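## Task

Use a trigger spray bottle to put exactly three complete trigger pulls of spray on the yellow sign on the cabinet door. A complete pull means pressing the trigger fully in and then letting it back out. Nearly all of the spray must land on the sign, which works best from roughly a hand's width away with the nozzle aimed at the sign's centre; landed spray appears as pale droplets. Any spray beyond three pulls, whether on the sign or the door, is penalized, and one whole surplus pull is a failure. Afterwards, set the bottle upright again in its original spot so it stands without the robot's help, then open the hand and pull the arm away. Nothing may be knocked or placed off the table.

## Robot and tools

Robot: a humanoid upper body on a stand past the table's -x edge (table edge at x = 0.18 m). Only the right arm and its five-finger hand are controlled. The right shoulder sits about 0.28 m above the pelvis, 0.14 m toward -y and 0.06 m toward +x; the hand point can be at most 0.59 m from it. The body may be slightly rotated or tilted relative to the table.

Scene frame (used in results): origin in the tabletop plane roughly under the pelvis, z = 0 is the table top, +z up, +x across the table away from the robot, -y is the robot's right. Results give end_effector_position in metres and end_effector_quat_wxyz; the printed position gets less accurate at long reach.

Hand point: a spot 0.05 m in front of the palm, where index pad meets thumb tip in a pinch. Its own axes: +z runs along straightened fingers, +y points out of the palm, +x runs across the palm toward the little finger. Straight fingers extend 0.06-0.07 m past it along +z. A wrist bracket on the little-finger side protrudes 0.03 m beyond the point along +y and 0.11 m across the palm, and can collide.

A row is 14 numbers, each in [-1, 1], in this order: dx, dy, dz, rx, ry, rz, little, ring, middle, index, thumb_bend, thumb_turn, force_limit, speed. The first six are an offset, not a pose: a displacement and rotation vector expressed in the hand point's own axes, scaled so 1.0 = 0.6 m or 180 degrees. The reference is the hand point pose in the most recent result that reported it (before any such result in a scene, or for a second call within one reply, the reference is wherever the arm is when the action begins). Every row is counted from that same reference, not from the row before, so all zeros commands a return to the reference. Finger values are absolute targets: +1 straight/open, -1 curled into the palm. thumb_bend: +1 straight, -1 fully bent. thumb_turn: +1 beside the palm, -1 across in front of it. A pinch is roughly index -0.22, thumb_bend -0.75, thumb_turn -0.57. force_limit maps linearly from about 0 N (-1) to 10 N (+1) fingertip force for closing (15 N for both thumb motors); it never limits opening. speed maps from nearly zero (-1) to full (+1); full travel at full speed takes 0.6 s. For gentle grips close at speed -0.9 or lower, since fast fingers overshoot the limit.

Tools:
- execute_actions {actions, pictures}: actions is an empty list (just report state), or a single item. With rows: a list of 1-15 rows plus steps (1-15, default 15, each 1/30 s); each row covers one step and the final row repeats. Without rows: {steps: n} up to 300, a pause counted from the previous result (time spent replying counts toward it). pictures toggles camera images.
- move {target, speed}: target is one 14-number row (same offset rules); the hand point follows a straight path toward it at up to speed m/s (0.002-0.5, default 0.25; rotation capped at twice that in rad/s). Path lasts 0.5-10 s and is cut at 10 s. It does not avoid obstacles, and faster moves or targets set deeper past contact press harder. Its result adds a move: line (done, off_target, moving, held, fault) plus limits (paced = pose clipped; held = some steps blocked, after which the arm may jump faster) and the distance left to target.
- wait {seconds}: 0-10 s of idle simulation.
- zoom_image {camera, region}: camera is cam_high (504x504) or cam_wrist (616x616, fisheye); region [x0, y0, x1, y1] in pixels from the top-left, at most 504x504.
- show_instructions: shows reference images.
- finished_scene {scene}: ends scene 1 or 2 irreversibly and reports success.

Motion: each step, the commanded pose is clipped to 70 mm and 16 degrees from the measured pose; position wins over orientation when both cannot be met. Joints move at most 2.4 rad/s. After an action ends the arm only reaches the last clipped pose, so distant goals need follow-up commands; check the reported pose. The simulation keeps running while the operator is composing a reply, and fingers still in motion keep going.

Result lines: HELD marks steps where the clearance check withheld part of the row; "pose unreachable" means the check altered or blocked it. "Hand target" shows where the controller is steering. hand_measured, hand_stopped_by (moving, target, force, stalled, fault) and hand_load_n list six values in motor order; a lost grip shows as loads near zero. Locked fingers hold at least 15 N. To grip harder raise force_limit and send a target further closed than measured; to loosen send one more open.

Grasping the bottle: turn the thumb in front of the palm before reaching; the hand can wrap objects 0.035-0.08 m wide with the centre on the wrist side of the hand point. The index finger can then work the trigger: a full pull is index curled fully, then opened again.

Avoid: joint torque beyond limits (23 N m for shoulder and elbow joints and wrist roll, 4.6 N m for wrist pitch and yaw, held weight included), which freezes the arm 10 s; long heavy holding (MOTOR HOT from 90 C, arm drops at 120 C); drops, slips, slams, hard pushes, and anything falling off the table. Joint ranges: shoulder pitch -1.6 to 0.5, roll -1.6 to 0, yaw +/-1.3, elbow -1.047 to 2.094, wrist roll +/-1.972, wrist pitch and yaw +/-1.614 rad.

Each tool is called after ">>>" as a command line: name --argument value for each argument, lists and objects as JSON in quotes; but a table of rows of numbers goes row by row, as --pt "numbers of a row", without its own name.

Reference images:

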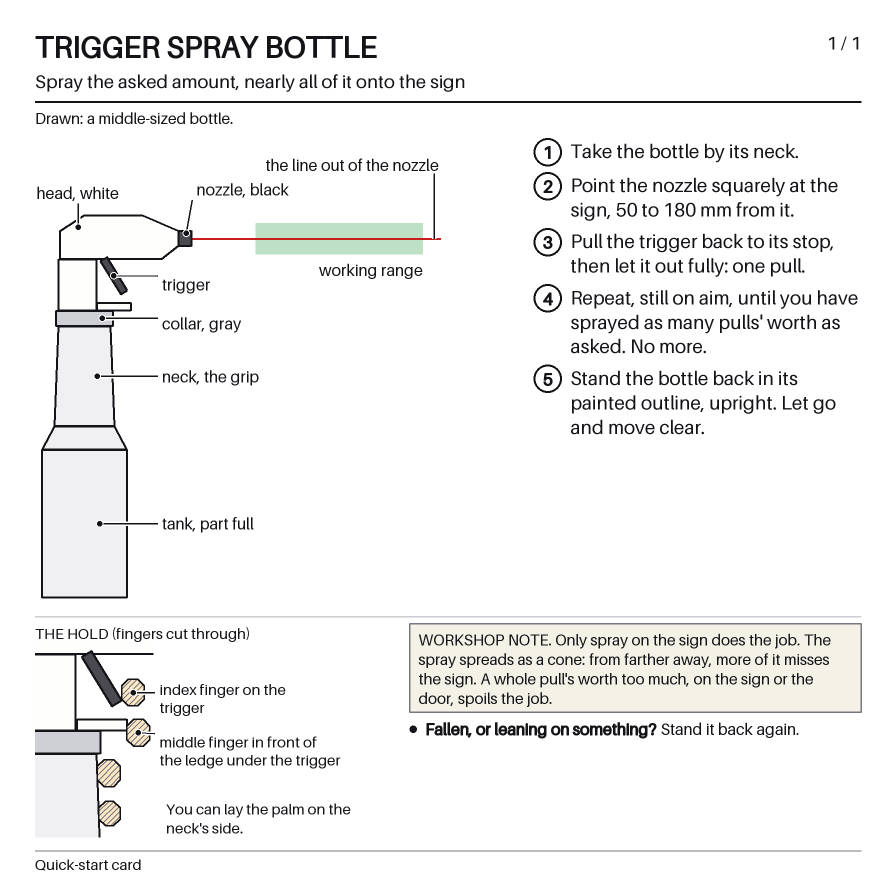

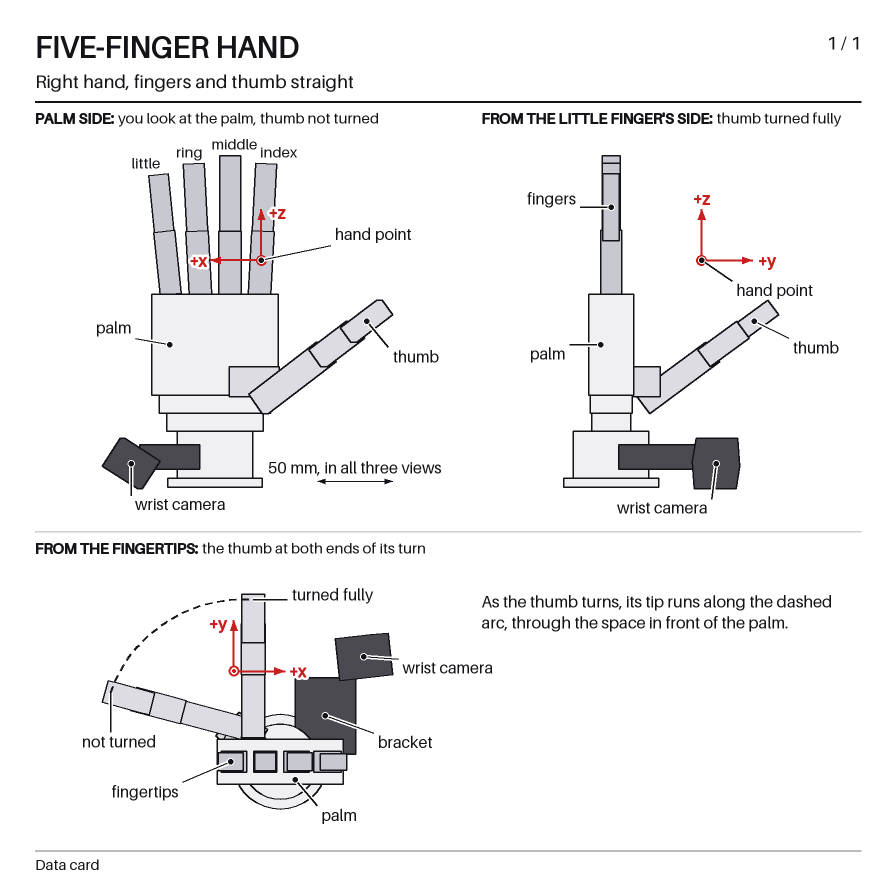

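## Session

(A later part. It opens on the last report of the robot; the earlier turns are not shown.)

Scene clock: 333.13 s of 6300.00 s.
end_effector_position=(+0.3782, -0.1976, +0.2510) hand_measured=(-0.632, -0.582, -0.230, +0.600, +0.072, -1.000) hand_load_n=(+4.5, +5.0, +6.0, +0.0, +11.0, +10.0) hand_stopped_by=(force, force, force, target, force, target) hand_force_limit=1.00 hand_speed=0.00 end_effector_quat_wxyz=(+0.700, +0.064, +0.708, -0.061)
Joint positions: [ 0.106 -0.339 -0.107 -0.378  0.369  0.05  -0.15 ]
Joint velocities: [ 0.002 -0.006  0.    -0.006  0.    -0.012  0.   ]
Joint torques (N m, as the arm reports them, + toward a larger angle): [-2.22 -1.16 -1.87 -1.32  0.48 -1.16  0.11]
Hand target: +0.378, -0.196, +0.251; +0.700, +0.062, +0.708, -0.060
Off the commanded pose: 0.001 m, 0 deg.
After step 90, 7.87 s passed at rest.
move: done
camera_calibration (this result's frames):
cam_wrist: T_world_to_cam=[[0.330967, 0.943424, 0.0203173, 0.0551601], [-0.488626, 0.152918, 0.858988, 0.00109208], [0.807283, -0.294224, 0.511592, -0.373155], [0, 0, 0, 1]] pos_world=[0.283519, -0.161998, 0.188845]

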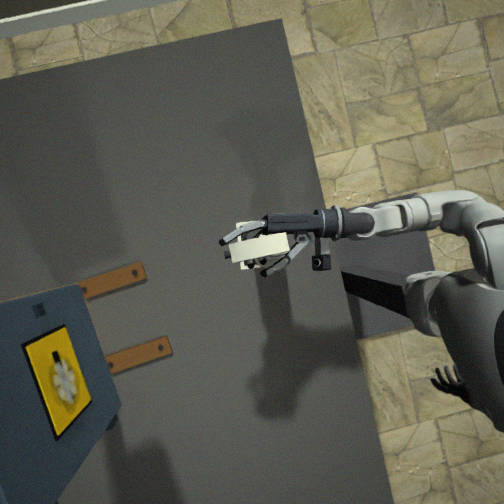

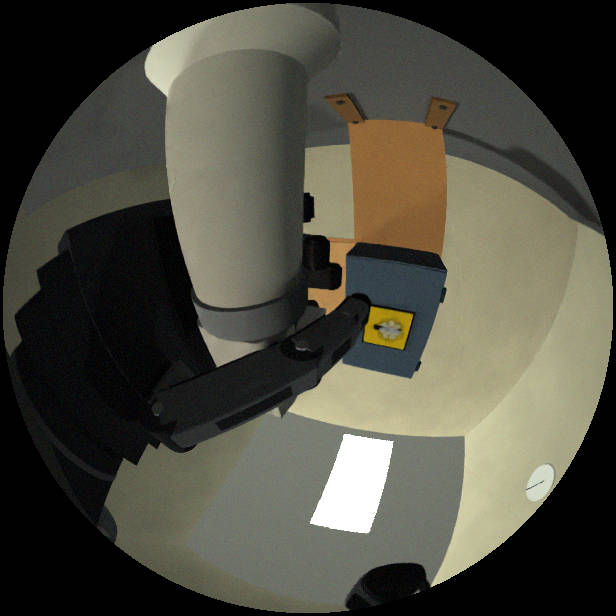

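>>> move --target '[0.021, 0, 0, 0, 0, 0, -0.95, -0.95, -0.95, 0.6, -0.95, -1, 1.0, 0.0]' --speed 0.03

>>> execute_actions --actions '[{"rows": [[0,0,0,0,0,0,1,1,1,1,1,-1,0.0,-0.5]], "steps": 15}]' --pictures false

>>> wait --seconds 2

Scene clock: 339.10 s of 6300.00 s.
end_effector_position=(+0.3780, -0.1986, +0.2384) hand_measured=(-0.632, -0.582, -0.230, +0.600, +0.072, -1.000) hand_load_n=(+4.5, +5.0, +6.0, +0.0, +11.0, +10.0) hand_stopped_by=(force, force, force, target, force, target) hand_force_limit=1.00 hand_speed=0.00 end_effector_quat_wxyz=(+0.699, +0.066, +0.709, -0.061)
Joint positions: [ 0.103 -0.325 -0.09  -0.295  0.352 -0.027 -0.135]
Joint velocities: [ 0.003  0.003  0.009  0.002 -0.002 -0.012  0.   ]
Joint torques (N m, as the arm reports them, + toward a larger angle): [-2.3  -1.09 -1.75 -1.27  0.47 -1.18  0.06]
Hand target: +0.378, -0.197, +0.239; +0.700, +0.064, +0.708, -0.061
Off the commanded pose: 0.001 m, 0 deg.
After step 90, 2.23 s passed at rest.
move: done
camera_calibration (this result's frames):
cam_wrist: T_world_to_cam=[[0.333657, 0.942438, 0.0219908, 0.0548506], [-0.486756, 0.152258, 0.860167, 0.010848], [0.807305, -0.297705, 0.509539, -0.367046], [0, 0, 0, 1]] pos_world=[0.283297, -0.162616, 0.176487]

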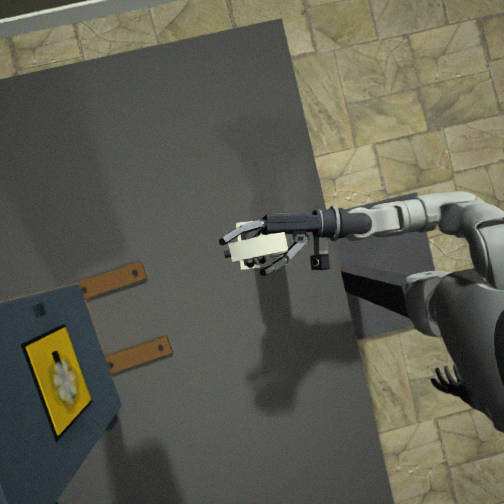

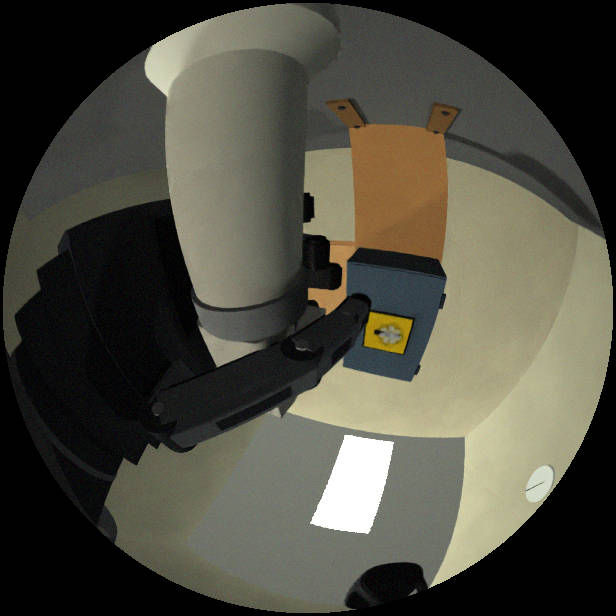

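Scene clock: 339.60 s of 6300.00 s.
end_effector_position=(+0.3782, -0.1981, +0.2405) hand_measured=(-0.302, -0.254, +0.100, +0.930, +0.272, -1.000) hand_load_n=(+0.0, +0.0, +0.0, +0.0, +0.0, +0.0) hand_stopped_by=(moving, moving, moving, moving, moving, target) hand_force_limit=0.00 hand_speed=-0.50 end_effector_quat_wxyz=(+0.702, +0.066, +0.707, -0.061)
Joint positions: [ 0.101 -0.325 -0.09  -0.298  0.352 -0.03  -0.135]
Joint velocities: [ 0.006 -0.005 -0.003  0.017  0.     0.     0.   ]
Joint torques (N m, as the arm reports them, + toward a larger angle): [-1.2  -1.14 -1.73 -0.82  0.58 -0.69  0.01]
Hand target: +0.378, -0.199, +0.238; +0.699, +0.066, +0.709, -0.061
Off the commanded pose: 0.002 m, 0 deg.
Steps of this call (steps 1 to 15: all 15 steps of this action). Readings (end_effector_position | what the end effector reports):
1: (+0.3780, -0.1985, +0.2385) | hand_measured=(-0.632, -0.582, -0.230, +0.600, +0.072, -1.000) hand_load_n=(+4.5, +5.0, +6.0, +0.0, +11.0, +10.0) hand_stopped_by=(moving, moving, moving, moving, moving, target) hand_force_limit=0.00 hand_speed=-0.50
2: (+0.3780, -0.1985, +0.2385) | hand_measured=(-0.632, -0.582, -0.230, +0.600, +0.072, -1.000) hand_load_n=(+4.5, +5.0, +6.0, +0.0, +11.0, +10.0) hand_stopped_by=(moving, moving, moving, moving, moving, target) hand_force_limit=0.00 hand_speed=-0.50
4: (+0.3780, -0.1986, +0.2385) | hand_measured=(-0.608, -0.558, -0.206, +0.624, +0.084, -1.000) hand_load_n=(+0.0, +0.0, +4.0, +0.0, +6.0, +4.0) hand_stopped_by=(moving, moving, moving, moving, moving, target) hand_force_limit=0.00 hand_speed=-0.50
8: (+0.3782, -0.1981, +0.2406) | hand_measured=(-0.496, -0.448, -0.094, +0.736, +0.150, -1.000) hand_load_n=(+0.0, +0.0, +0.0, +0.0, +0.0, +0.0) hand_stopped_by=(moving, moving, moving, moving, moving, target) hand_force_limit=0.00 hand_speed=-0.50
15: the state above

Scene clock: 341.60 s of 6300.00 s.
end_effector_position=(+0.3781, -0.1982, +0.2400) hand_measured=(+1.000, +1.000, +1.000, +1.000, +1.000, -1.000) hand_load_n=(+0.0, +0.0, +0.0, +0.0, +0.0, +0.0) hand_stopped_by=(target, target, target, target, target, target) hand_force_limit=0.00 hand_speed=-0.50 end_effector_quat_wxyz=(+0.701, +0.066, +0.707, -0.061)
Joint positions: [ 0.101 -0.325 -0.09  -0.297  0.352 -0.03  -0.136]
Joint velocities: [ 0.008  0.     0.     0.009 -0.005  0.     0.   ]
Joint torques (N m, as the arm reports them, + toward a larger angle): [-1.31 -1.06 -1.67 -0.83  0.54 -0.68 -0.01]
Hand target: +0.378, -0.199, +0.238; +0.699, +0.066, +0.709, -0.061
Off the commanded pose: 0.002 m, 0 deg.
Steps of this call (steps 1 to 60: nothing new was sent). Readings (end_effector_position | what the end effector reports):
1: (+0.3782, -0.1981, +0.2405) | hand_measured=(-0.274, -0.226, +0.128, +0.958, +0.290, -1.000) hand_load_n=(+0.0, +0.0, +0.0, +0.0, +0.0, +0.0) hand_stopped_by=(moving, moving, moving, moving, moving, target) hand_force_limit=0.00 hand_speed=-0.50
2: (+0.3782, -0.1981, +0.2404) | hand_measured=(-0.246, -0.198, +0.156, +0.986, +0.308, -1.000) hand_load_n=(+0.0, +0.0, +0.0, +0.0, +0.0, +0.0) hand_stopped_by=(moving, moving, moving, moving, moving, target) hand_force_limit=0.00 hand_speed=-0.50
4: (+0.3782, -0.1982, +0.2402) | hand_measured=(-0.190, -0.142, +0.212, +1.000, +0.342, -1.000) hand_load_n=(+0.0, +0.0, +0.0, +0.0, +0.0, +0.0) hand_stopped_by=(moving, moving, moving, moving, moving, target) hand_force_limit=0.00 hand_speed=-0.50
8: (+0.3781, -0.1982, +0.2401) | hand_measured=(-0.080, -0.032, +0.322, +1.000, +0.412, -1.000) hand_load_n=(+0.0, +0.0, +0.0, +0.0, +0.0, +0.0) hand_stopped_by=(moving, moving, moving, target, moving, target) hand_force_limit=0.00 hand_speed=-0.50
60: the state above
camera_calibration (this result's frames):
cam_wrist: T_world_to_cam=[[0.332729, 0.942727, 0.0235945, 0.054474], [-0.491313, 0.151941, 0.857628, 0.011729], [0.804924, -0.29695, 0.513729, -0.36782], [0, 0, 0, 1]] pos_world=[0.283705, -0.16236, 0.177615]

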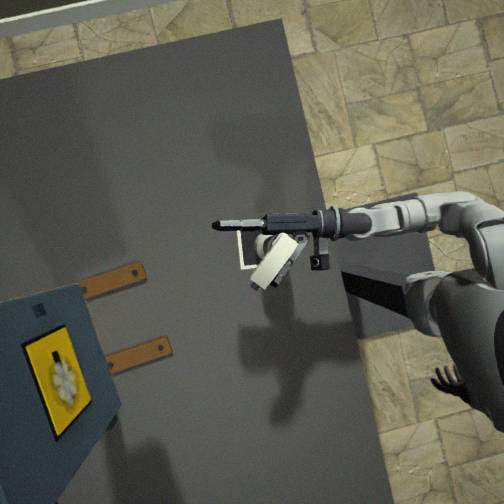

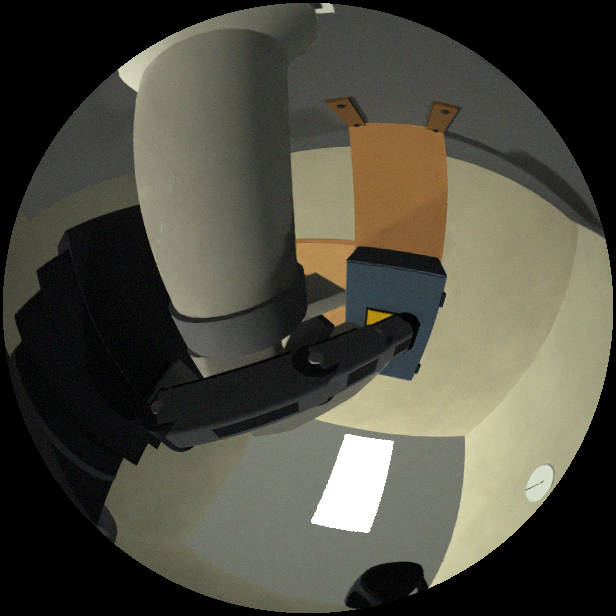

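>>> zoom_image --camera "cam_high" --region '[190, 170, 350, 310]'

Region (190, 170, 350, 310) of cam_high's 504x504 image, scaled by 3.150, with more detail than that image has; it fills the top 441 rows of this view, and the rest is white.

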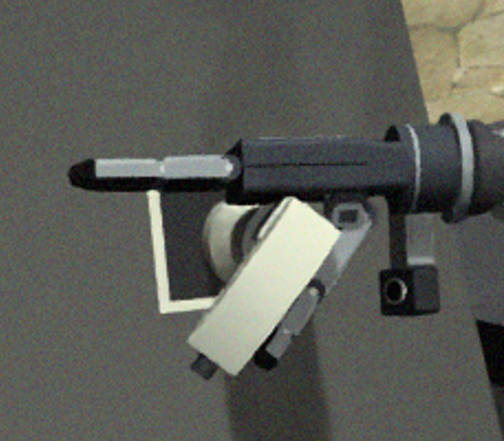

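>>> move --target '[0.025, 0, 0, 0, 0, 0, 1, 1, 1, 1, 1, -1, 0.0, -0.5]' --speed 0.03

>>> zoom_image --camera "cam_high" --region '[190, 170, 350, 310]'

Scene clock: 357.17 s of 6300.00 s.
end_effector_position=(+0.3787, -0.1987, +0.2359) hand_measured=(+1.000, +1.000, +1.000, +1.000, +1.000, -1.000) hand_load_n=(+0.0, +0.0, +0.0, +0.0, +0.0, +1.0) hand_stopped_by=(target, target, target, target, target, target) hand_force_limit=0.00 hand_speed=-0.50 end_effector_quat_wxyz=(+0.713, +0.067, +0.696, -0.060)
Joint positions: [ 0.083 -0.312 -0.076 -0.205  0.337 -0.136 -0.118]
Joint velocities: [ 0.002  0.014  0.003 -0.002  0.    -0.01   0.   ]
Joint torques (N m, as the arm reports them, + toward a larger angle): [-1.04 -1.08 -1.22 -0.05  0.35 -0.42  0.01]
Hand target: +0.378, -0.198, +0.225; +0.702, +0.065, +0.707, -0.061
Off the commanded pose: 0.011 m, 2 deg.
After step 90, 11.80 s passed at rest.
move: off_target
camera_calibration (this result's frames):
cam_wrist: T_world_to_cam=[[0.33174, 0.94274, 0.0345049, 0.0525865], [-0.519062, 0.151866, 0.841137, 0.0299682], [0.787733, -0.296949, 0.53972, -0.365876], [0, 0, 0, 1]] pos_world=[0.286323, -0.162773, 0.170449]

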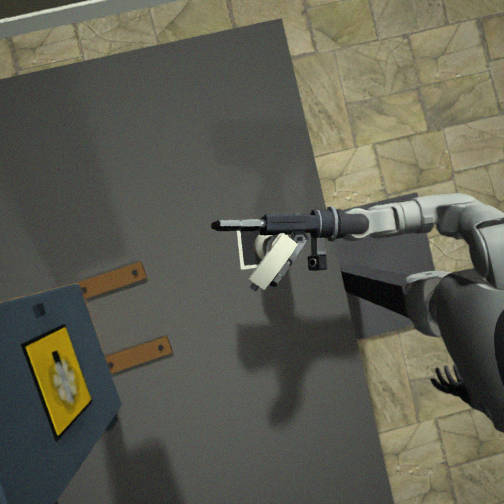

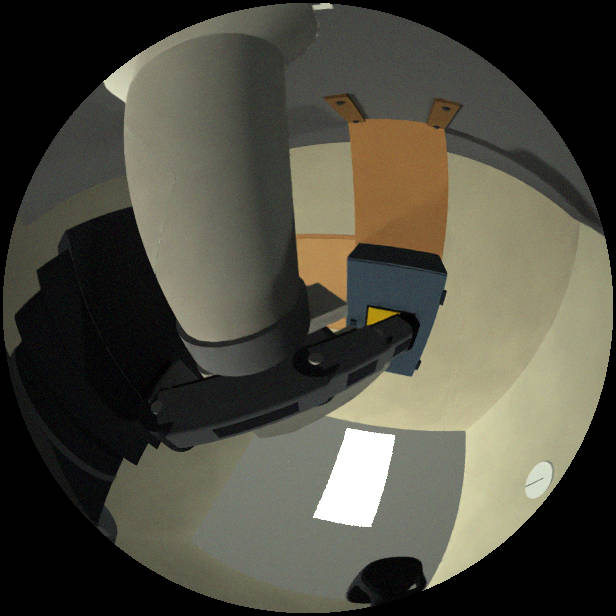

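Region (190, 170, 350, 310) of cam_high's 504x504 image, scaled by 3.150, with more detail than that image has; it fills the top 441 rows of this view, and the rest is white.

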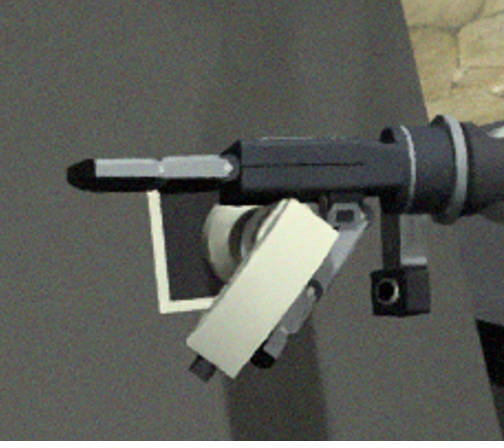

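>>> move --target '[-0.008, -0.01, -0.05, 0, 0, 0, 1, 1, 1, 1, 1, -1, 0.0, -0.5]' --speed 0.03

>>> zoom_image --camera "cam_high" --region '[190, 170, 350, 310]'

Scene clock: 376.10 s of 6300.00 s.
end_effector_position=(+0.3483, -0.1978, +0.2376) hand_measured=(+1.000, +1.000, +1.000, +1.000, +1.000, -1.000) hand_load_n=(+0.0, +0.0, +0.0, +0.0, +0.0, +0.0) hand_stopped_by=(target, target, target, target, target, target) hand_force_limit=0.00 hand_speed=-0.50 end_effector_quat_wxyz=(+0.711, +0.066, +0.697, -0.059)
Joint positions: [ 0.238 -0.307 -0.075 -0.309  0.345 -0.181 -0.106]
Joint velocities: [-0.006 -0.003 -0.008 -0.017  0.    -0.003  0.   ]
Joint torques (N m, as the arm reports them, + toward a larger angle): [-0.55 -0.86 -1.74 -1.07  0.71 -0.83  0.11]
Hand target: +0.348, -0.197, +0.239; +0.712, +0.068, +0.696, -0.056
Off the commanded pose: 0.003 m, 0 deg.
After step 90, 14.63 s passed at rest.
move: done
camera_calibration (this result's frames):
cam_wrist: T_world_to_cam=[[0.33023, 0.943309, 0.0334177, 0.0626817], [-0.515375, 0.150534, 0.84364, 0.0105238], [0.790783, -0.295818, 0.535868, -0.342582], [0, 0, 0, 1]] pos_world=[0.255633, -0.162054, 0.172606]

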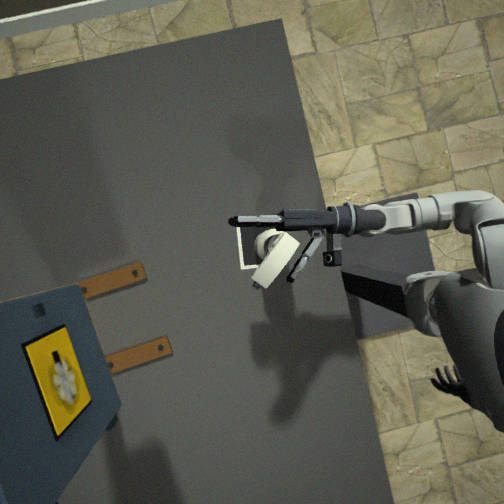

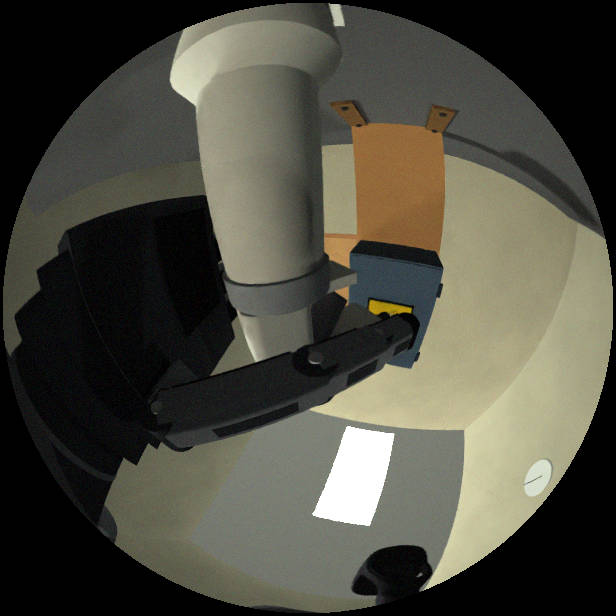

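Region (190, 170, 350, 310) of cam_high's 504x504 image, scaled by 3.150, with more detail than that image has; it fills the top 441 rows of this view, and the rest is white.

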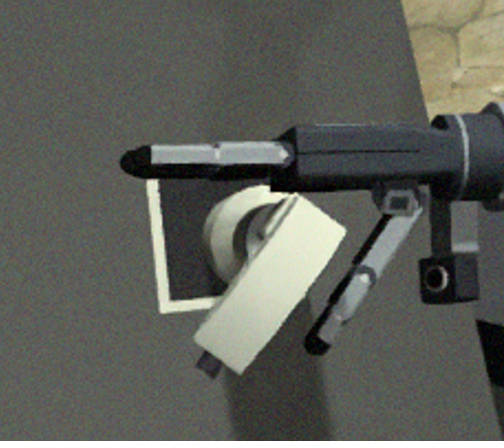

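>>> move --target '[0.078, 0.0, 0.012, 0, 0, 0, 1, 1, 1, 1, 1, -1, 0.0, -0.5]' --speed 0.05

>>> zoom_image --camera "cam_high" --region '[190, 170, 350, 310]'

Scene clock: 386.77 s of 6300.00 s.
end_effector_position=(+0.3574, -0.2015, +0.1923) hand_measured=(+1.000, +1.000, +1.000, +1.000, +1.000, -1.000) hand_load_n=(+0.0, +0.0, +0.0, +0.0, +0.0, +0.0) hand_stopped_by=(target, target, target, target, target, target) hand_force_limit=0.00 hand_speed=-0.50 end_effector_quat_wxyz=(+0.711, +0.067, +0.697, -0.061)
Joint positions: [ 0.11  -0.251 -0.058  0.085  0.301 -0.442 -0.032]
Joint velocities: [ 0.    -0.011  0.017  0.014 -0.012 -0.007  0.   ]
Joint torques (N m, as the arm reports them, + toward a larger angle): [-1.17 -0.84 -1.19 -0.64  0.48 -0.84  0.1 ]
Hand target: +0.358, -0.200, +0.192; +0.712, +0.065, +0.696, -0.060
Off the commanded pose: 0.003 m, 0 deg.
After step 90, 6.40 s passed at rest.
move: done
camera_calibration (this result's frames):
cam_wrist: T_world_to_cam=[[0.335032, 0.941646, 0.0324989, 0.0628179], [-0.515609, 0.154363, 0.842804, 0.0549442], [0.788607, -0.299123, 0.537238, -0.326688], [0, 0, 0, 1]] pos_world=[0.264912, -0.165353, 0.127161]

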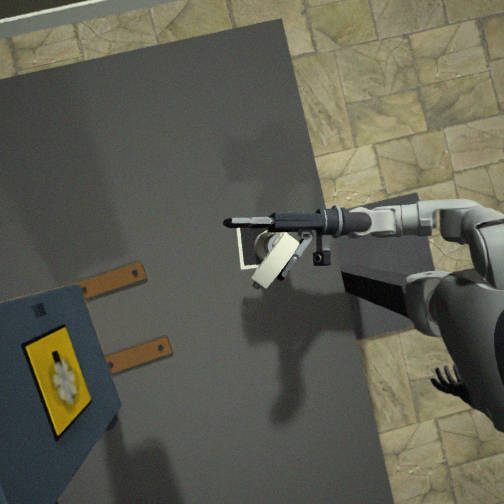

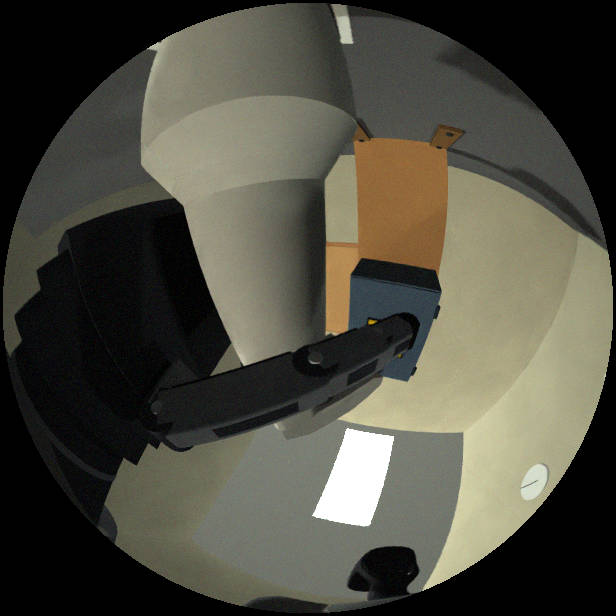

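Region (190, 170, 350, 310) of cam_high's 504x504 image, scaled by 3.150, with more detail than that image has; it fills the top 441 rows of this view, and the rest is white.

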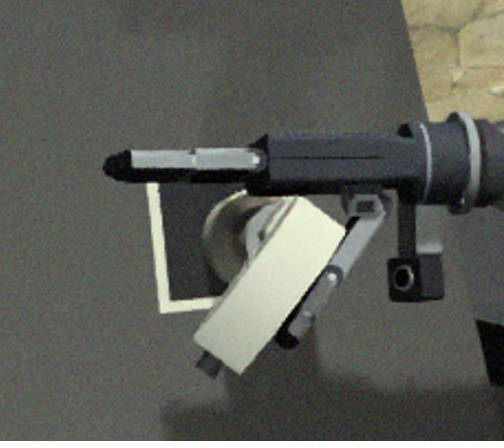

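>>> execute_actions --actions '[{"rows": [[0,0,0,0,0,0,-1,-1,-1,-1,-1,-1,0.2,-0.6]], "steps": 15}]' --pictures false

>>> wait --seconds 3

>>> zoom_image --camera "cam_high" --region '[190, 170, 350, 310]'

Scene clock: 391.33 s of 6300.00 s.
end_effector_position=(+0.3574, -0.2014, +0.1923) hand_measured=(+0.736, +0.736, +0.736, +0.736, +0.834, -1.000) hand_load_n=(+0.0, +0.0, +0.0, +0.0, +0.0, +0.0) hand_stopped_by=(moving, moving, moving, moving, moving, target) hand_force_limit=0.20 hand_speed=-0.60 end_effector_quat_wxyz=(+0.711, +0.067, +0.697, -0.061)
Joint positions: [ 0.11  -0.251 -0.057  0.086  0.301 -0.443 -0.032]
Joint velocities: [-0.009 -0.002 -0.002  0.003  0.     0.     0.   ]
Joint torques (N m, as the arm reports them, + toward a larger angle): [-1.07 -0.93 -1.57 -0.88  0.58 -0.75  0.01]
Hand target: +0.357, -0.201, +0.192; +0.711, +0.067, +0.697, -0.061
Off the commanded pose: 0.000 m, 0 deg.
Steps of this call (steps 1 to 90: nothing new was sent; then 1.07 s passed at rest; steps 91 to 105: all 15 steps of this action). Readings (end_effector_position | what the end effector reports):
91: (+0.3574, -0.2014, +0.1923) | hand_measured=(+1.000, +1.000, +1.000, +1.000, +1.000, -1.000) hand_load_n=(+0.0, +0.0, +0.0, +0.0, +0.0, +0.0) hand_stopped_by=(moving, moving, moving, moving, moving, target) hand_force_limit=0.20 hand_speed=-0.60
92: (+0.3574, -0.2014, +0.1923) | hand_measured=(+1.000, +1.000, +1.000, +1.000, +1.000, -1.000) hand_load_n=(+0.0, +0.0, +0.0, +0.0, +0.0, +0.0) hand_stopped_by=(moving, moving, moving, moving, moving, target) hand_force_limit=0.20 hand_speed=-0.60
94: (+0.3574, -0.2014, +0.1923) | hand_measured=(+0.980, +0.980, +0.980, +0.980, +0.988, -1.000) hand_load_n=(+0.0, +0.0, +0.0, +0.0, +0.0, +0.0) hand_stopped_by=(moving, moving, moving, moving, moving, target) hand_force_limit=0.20 hand_speed=-0.60
98: (+0.3574, -0.2014, +0.1923) | hand_measured=(+0.892, +0.892, +0.892, +0.892, +0.932, -1.000) hand_load_n=(+0.0, +0.0, +0.0, +0.0, +0.0, +0.0) hand_stopped_by=(moving, moving, moving, moving, moving, target) hand_force_limit=0.20 hand_speed=-0.60
105: the state above

Scene clock: 394.33 s of 6300.00 s.
end_effector_position=(+0.3577, -0.2027, +0.1960) hand_measured=(-0.594, -0.574, -0.572, -0.572, +0.022, -1.000) hand_load_n=(+9.5, +4.5, +5.0, +7.5, +9.0, +5.0) hand_stopped_by=(force, force, force, force, force, target) hand_force_limit=0.20 hand_speed=-0.60 end_effector_quat_wxyz=(+0.716, +0.066, +0.692, -0.063)
Joint positions: [ 0.108 -0.255 -0.061  0.081  0.301 -0.448 -0.033]
Joint velocities: [-0.002  0.    -0.009 -0.005 -0.002  0.     0.   ]
Joint torques (N m, as the arm reports them, + toward a larger angle): [-1.03 -0.65 -1.2  -0.65  0.59 -0.56  0.05]
Hand target: +0.357, -0.201, +0.192; +0.711, +0.067, +0.697, -0.061
Off the commanded pose: 0.004 m, 1 deg.
Steps of this call (steps 1 to 90: nothing new was sent). Readings (end_effector_position | what the end effector reports):
1: (+0.3574, -0.2014, +0.1923) | hand_measured=(+0.714, +0.714, +0.714, +0.714, +0.820, -1.000) hand_load_n=(+0.0, +0.0, +0.0, +0.0, +0.0, +0.0) hand_stopped_by=(moving, moving, moving, moving, moving, target) hand_force_limit=0.20 hand_speed=-0.60
2: (+0.3574, -0.2014, +0.1923) | hand_measured=(+0.692, +0.692, +0.692, +0.692, +0.804, -1.000) hand_load_n=(+0.0, +0.0, +0.0, +0.0, +0.0, +0.0) hand_stopped_by=(moving, moving, moving, moving, moving, target) hand_force_limit=0.20 hand_speed=-0.60
4: (+0.3574, -0.2014, +0.1923) | hand_measured=(+0.646, +0.646, +0.646, +0.646, +0.778, -1.000) hand_load_n=(+0.0, +0.0, +0.0, +0.0, +0.0, +0.0) hand_stopped_by=(moving, moving, moving, moving, moving, target) hand_force_limit=0.20 hand_speed=-0.60
8: (+0.3574, -0.2014, +0.1923) | hand_measured=(+0.558, +0.558, +0.558, +0.558, +0.722, -1.000) hand_load_n=(+0.0, +0.0, +0.0, +0.0, +0.0, +0.0) hand_stopped_by=(moving, moving, moving, moving, moving, target) hand_force_limit=0.20 hand_speed=-0.60
90: the state above
camera_calibration (this result's frames):
cam_wrist: T_world_to_cam=[[0.335688, 0.94148, 0.0304821, 0.0638666], [-0.52513, 0.160176, 0.835812, 0.0581146], [0.782018, -0.296579, 0.548169, -0.328554], [0, 0, 0, 1]] pos_world=[0.266014, -0.16688, 0.129584]

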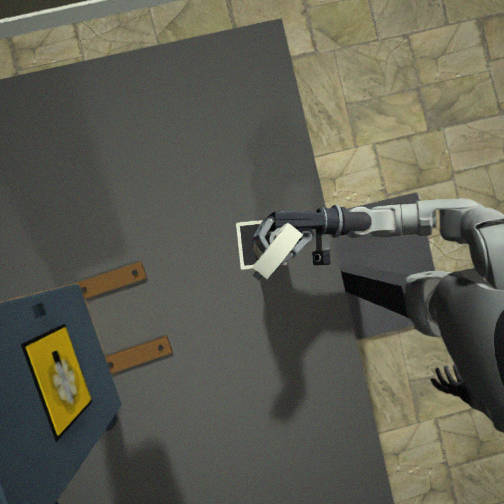

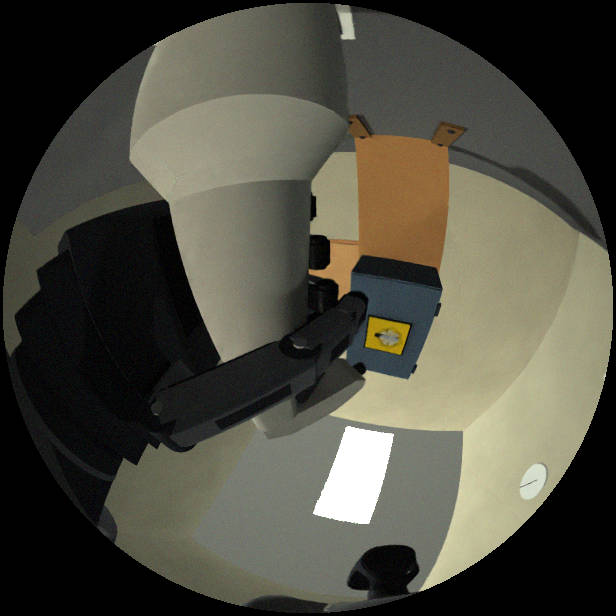

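Region (190, 170, 350, 310) of cam_high's 504x504 image, scaled by 3.150, with more detail than that image has; it fills the top 441 rows of this view, and the rest is white.

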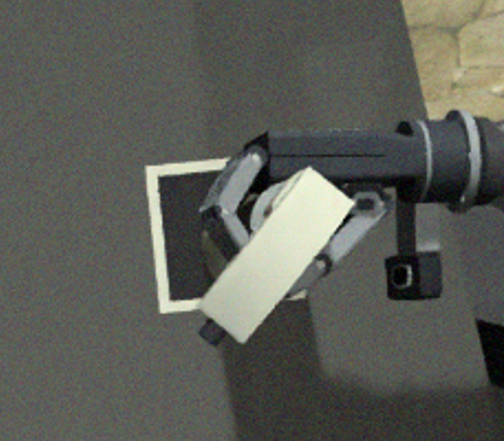

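>>> move --target '[-0.025, 0.0, 0.025, 0, 0, -0.0167, -1, -1, -1, -1, -1, -1, 0.2, -0.6]' --speed 0.04

>>> zoom_image --camera "cam_high" --region '[190, 170, 350, 310]'

Scene clock: 407.23 s of 6300.00 s.
end_effector_position=(+0.3708, -0.2061, +0.2109) hand_measured=(-0.594, -0.572, -0.572, -0.572, +0.022, -1.000) hand_load_n=(+10.0, +4.5, +5.5, +7.5, +9.0, +4.5) hand_stopped_by=(force, force, force, force, force, target) hand_force_limit=0.20 hand_speed=-0.60 end_effector_quat_wxyz=(+0.713, +0.050, +0.694, -0.082)
Joint positions: [ 0.087 -0.309 -0.069 -0.026  0.289 -0.314 -0.086]
Joint velocities: [ 0.012  0.003 -0.006  0.003  0.     0.005 -0.002]
Joint torques (N m, as the arm reports them, + toward a larger angle): [-2.16 -1.34 -1.89 -1.54  0.49 -1.04 -0.17]
Hand target: +0.371, -0.206, +0.211; +0.713, +0.048, +0.694, -0.084
Off the commanded pose: 0.001 m, 0 deg.
After step 90, 8.93 s passed at rest.
move: done
camera_calibration (this result's frames):
cam_wrist: T_world_to_cam=[[0.339458, 0.940446, -0.018187, 0.0708747], [-0.515341, 0.20212, 0.832809, 0.0588111], [0.786888, -0.273331, 0.553262, -0.346113], [0, 0, 0, 1]] pos_world=[0.278601, -0.173144, 0.143802]

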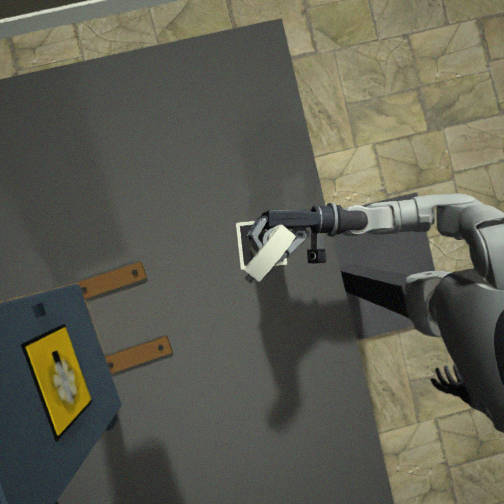

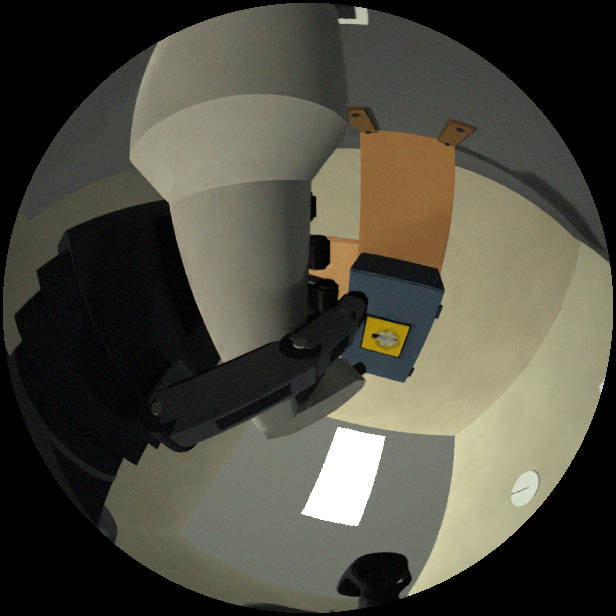

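Region (190, 170, 350, 310) of cam_high's 504x504 image, scaled by 3.150, with more detail than that image has; it fills the top 441 rows of this view, and the rest is white.

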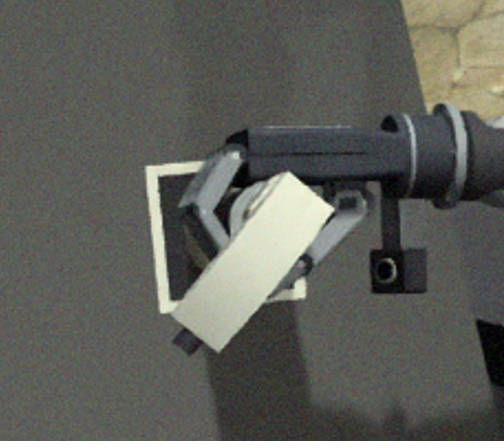

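>>> move --target '[0.025, 0.006, 0.012, 0, 0, 0, -1, -1, -1, -1, -1, -1, 0.2, -0.6]' --speed 0.03

>>> execute_actions --actions '[{"rows": [[0,0,0,0,0,0,-0.3,-0.3,-0.3,-0.3,0.3,-1,0.0,-0.8]], "steps": 15}]' --pictures false

>>> wait --seconds 2

>>> zoom_image --camera "cam_high" --region '[190, 170, 350, 310]'

Scene clock: 420.47 s of 6300.00 s.
end_effector_position=(+0.3790, -0.2072, +0.1967) hand_measured=(-0.594, -0.572, -0.572, -0.572, +0.022, -1.000) hand_load_n=(+10.0, +4.5, +5.5, +7.5, +9.0, +4.5) hand_stopped_by=(force, force, force, force, force, target) hand_force_limit=0.20 hand_speed=-0.60 end_effector_quat_wxyz=(+0.713, +0.052, +0.694, -0.084)
Joint positions: [ 0.021 -0.294 -0.059  0.121  0.275 -0.395 -0.077]
Joint velocities: [ 0.012  0.    -0.003  0.009  0.    -0.008  0.   ]
Joint torques (N m, as the arm reports them, + toward a larger angle): [-2.65 -1.19 -1.5  -1.37  0.46 -1.15  0.02]
Hand target: +0.379, -0.205, +0.197; +0.714, +0.049, +0.694, -0.083
Off the commanded pose: 0.003 m, 0 deg.
After step 90, 9.40 s passed at rest.
move: done
camera_calibration (this result's frames):
cam_wrist: T_world_to_cam=[[0.344875, 0.938468, -0.0184284, 0.0664765], [-0.514007, 0.205246, 0.832869, 0.0751456], [0.785403, -0.277763, 0.553164, -0.345303], [0, 0, 0, 1]] pos_world=[0.286901, -0.173722, 0.129648]

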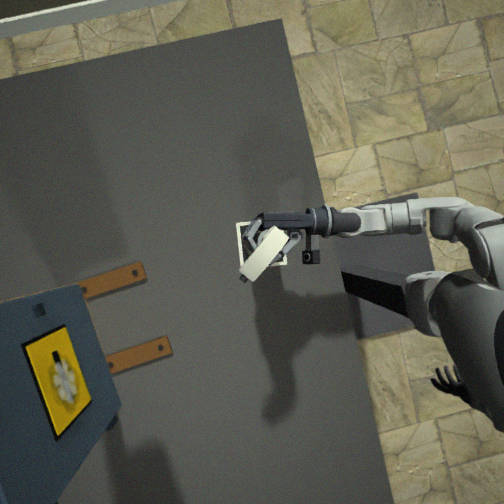

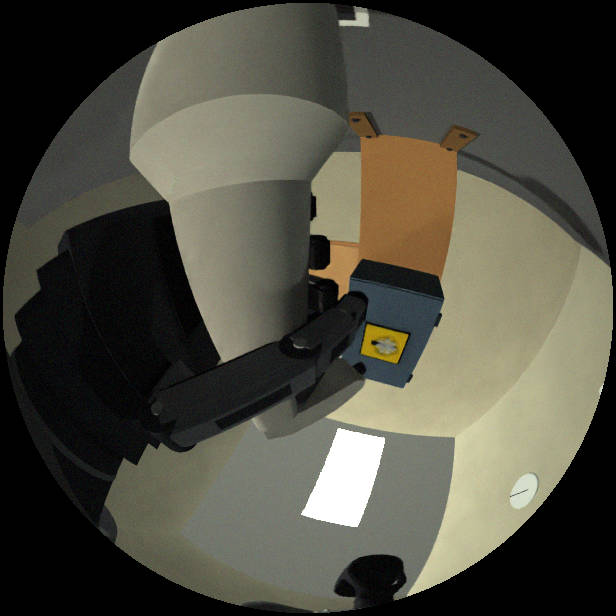

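Scene clock: 420.97 s of 6300.00 s.
end_effector_position=(+0.3802, -0.2059, +0.2025) hand_measured=(-0.462, -0.442, -0.440, -0.440, +0.100, -1.000) hand_load_n=(+0.0, +0.0, +0.0, +0.5, +0.0, +0.0) hand_stopped_by=(moving, moving, moving, moving, moving, target) hand_force_limit=0.00 hand_speed=-0.80 end_effector_quat_wxyz=(+0.719, +0.051, +0.688, -0.082)
Joint positions: [ 0.014 -0.294 -0.059  0.115  0.275 -0.401 -0.077]
Joint velocities: [-0.012 -0.005  0.003  0.     0.011  0.     0.   ]
Joint torques (N m, as the arm reports them, + toward a larger angle): [-1.7  -1.18 -1.73 -0.95  0.59 -0.8  -0.07]
Hand target: +0.379, -0.207, +0.197; +0.713, +0.052, +0.694, -0.084
Off the commanded pose: 0.006 m, 1 deg.
Steps of this call (steps 1 to 15: all 15 steps of this action). Readings (end_effector_position | what the end effector reports):
1: (+0.3790, -0.2072, +0.1967) | hand_measured=(-0.594, -0.572, -0.572, -0.572, +0.022, -1.000) hand_load_n=(+10.0, +4.5, +5.5, +7.5, +9.0, +4.5) hand_stopped_by=(moving, moving, moving, moving, moving, target) hand_force_limit=0.00 hand_speed=-0.80
2: (+0.3790, -0.2072, +0.1967) | hand_measured=(-0.594, -0.572, -0.572, -0.572, +0.022, -1.000) hand_load_n=(+10.0, +4.5, +5.5, +7.5, +9.0, +4.5) hand_stopped_by=(moving, moving, moving, moving, moving, target) hand_force_limit=0.00 hand_speed=-0.80
4: (+0.3790, -0.2072, +0.1967) | hand_measured=(-0.584, -0.564, -0.564, -0.562, +0.026, -1.000) hand_load_n=(+6.5, +1.5, +2.0, +4.0, +8.0, +4.5) hand_stopped_by=(moving, moving, moving, moving, moving, target) hand_force_limit=0.00 hand_speed=-0.80
8: (+0.3790, -0.2072, +0.1967) | hand_measured=(-0.540, -0.520, -0.518, -0.518, +0.050, -1.000) hand_load_n=(+1.0, +0.0, +0.0, -0.5, +1.0, +0.5) hand_stopped_by=(moving, moving, moving, moving, moving, target) hand_force_limit=0.00 hand_speed=-0.80
15: the state above

Scene clock: 422.97 s of 6300.00 s.
end_effector_position=(+0.3795, -0.2068, +0.1985) hand_measured=(-0.300, -0.300, -0.300, -0.300, +0.300, -1.000) hand_load_n=(+0.0, +0.0, +0.0, +0.0, +0.0, +0.0) hand_stopped_by=(target, target, target, target, target, target) hand_force_limit=0.00 hand_speed=-0.80 end_effector_quat_wxyz=(+0.715, +0.052, +0.692, -0.083)
Joint positions: [ 0.019 -0.294 -0.059  0.119  0.275 -0.396 -0.077]
Joint velocities: [ 0.     0.006  0.015  0.005 -0.008  0.     0.   ]
Joint torques (N m, as the arm reports them, + toward a larger angle): [-1.56 -1.16 -1.44 -0.71  0.55 -0.73 -0.06]
Hand target: +0.379, -0.207, +0.197; +0.713, +0.052, +0.694, -0.084
Off the commanded pose: 0.002 m, 0 deg.
Steps of this call (steps 1 to 60: nothing new was sent). Readings (end_effector_position | what the end effector reports):
1: (+0.3802, -0.2059, +0.2024) | hand_measured=(-0.452, -0.430, -0.430, -0.430, +0.106, -1.000) hand_load_n=(+0.0, +0.0, +0.0, +0.0, +0.0, +0.0) hand_stopped_by=(moving, moving, moving, moving, moving, target) hand_force_limit=0.00 hand_speed=-0.80
2: (+0.3801, -0.2060, +0.2020) | hand_measured=(-0.440, -0.418, -0.418, -0.418, +0.114, -1.000) hand_load_n=(+0.0, +0.0, +0.0, +0.0, +0.0, +0.0) hand_stopped_by=(moving, moving, moving, moving, moving, target) hand_force_limit=0.00 hand_speed=-0.80
4: (+0.3799, -0.2063, +0.2004) | hand_measured=(-0.418, -0.396, -0.396, -0.396, +0.128, -1.000) hand_load_n=(+0.0, +0.0, +0.0, +0.5, +0.0, +0.0) hand_stopped_by=(moving, moving, moving, moving, moving, target) hand_force_limit=0.00 hand_speed=-0.80
8: (+0.3796, -0.2067, +0.1991) | hand_measured=(-0.374, -0.352, -0.352, -0.352, +0.156, -1.000) hand_load_n=(+0.0, +0.0, +0.0, +0.0, +0.0, +0.0) hand_stopped_by=(moving, moving, moving, moving, moving, target) hand_force_limit=0.00 hand_speed=-0.80
60: the state above
camera_calibration (this result's frames):
cam_wrist: T_world_to_cam=[[0.343811, 0.93889, -0.0167253, 0.0660824], [-0.518719, 0.204736, 0.830068, 0.0761022], [0.782767, -0.276711, 0.557411, -0.346161], [0, 0, 0, 1]] pos_world=[0.287719, -0.173411, 0.130889]

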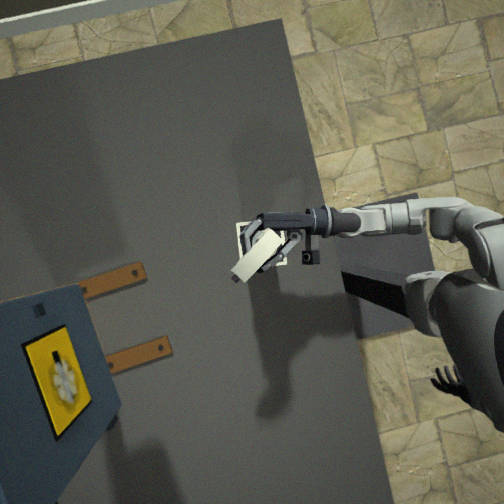

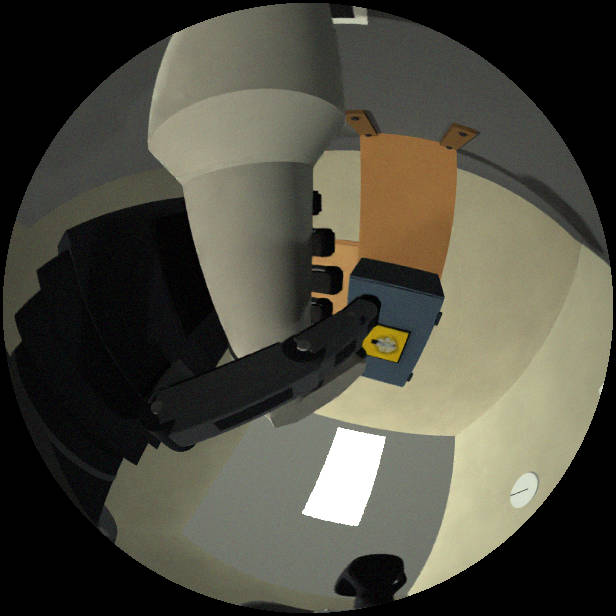

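Region (190, 170, 350, 310) of cam_high's 504x504 image, scaled by 3.150, with more detail than that image has; it fills the top 441 rows of this view, and the rest is white.

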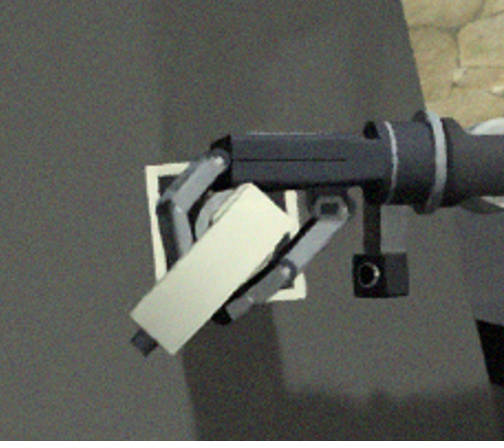

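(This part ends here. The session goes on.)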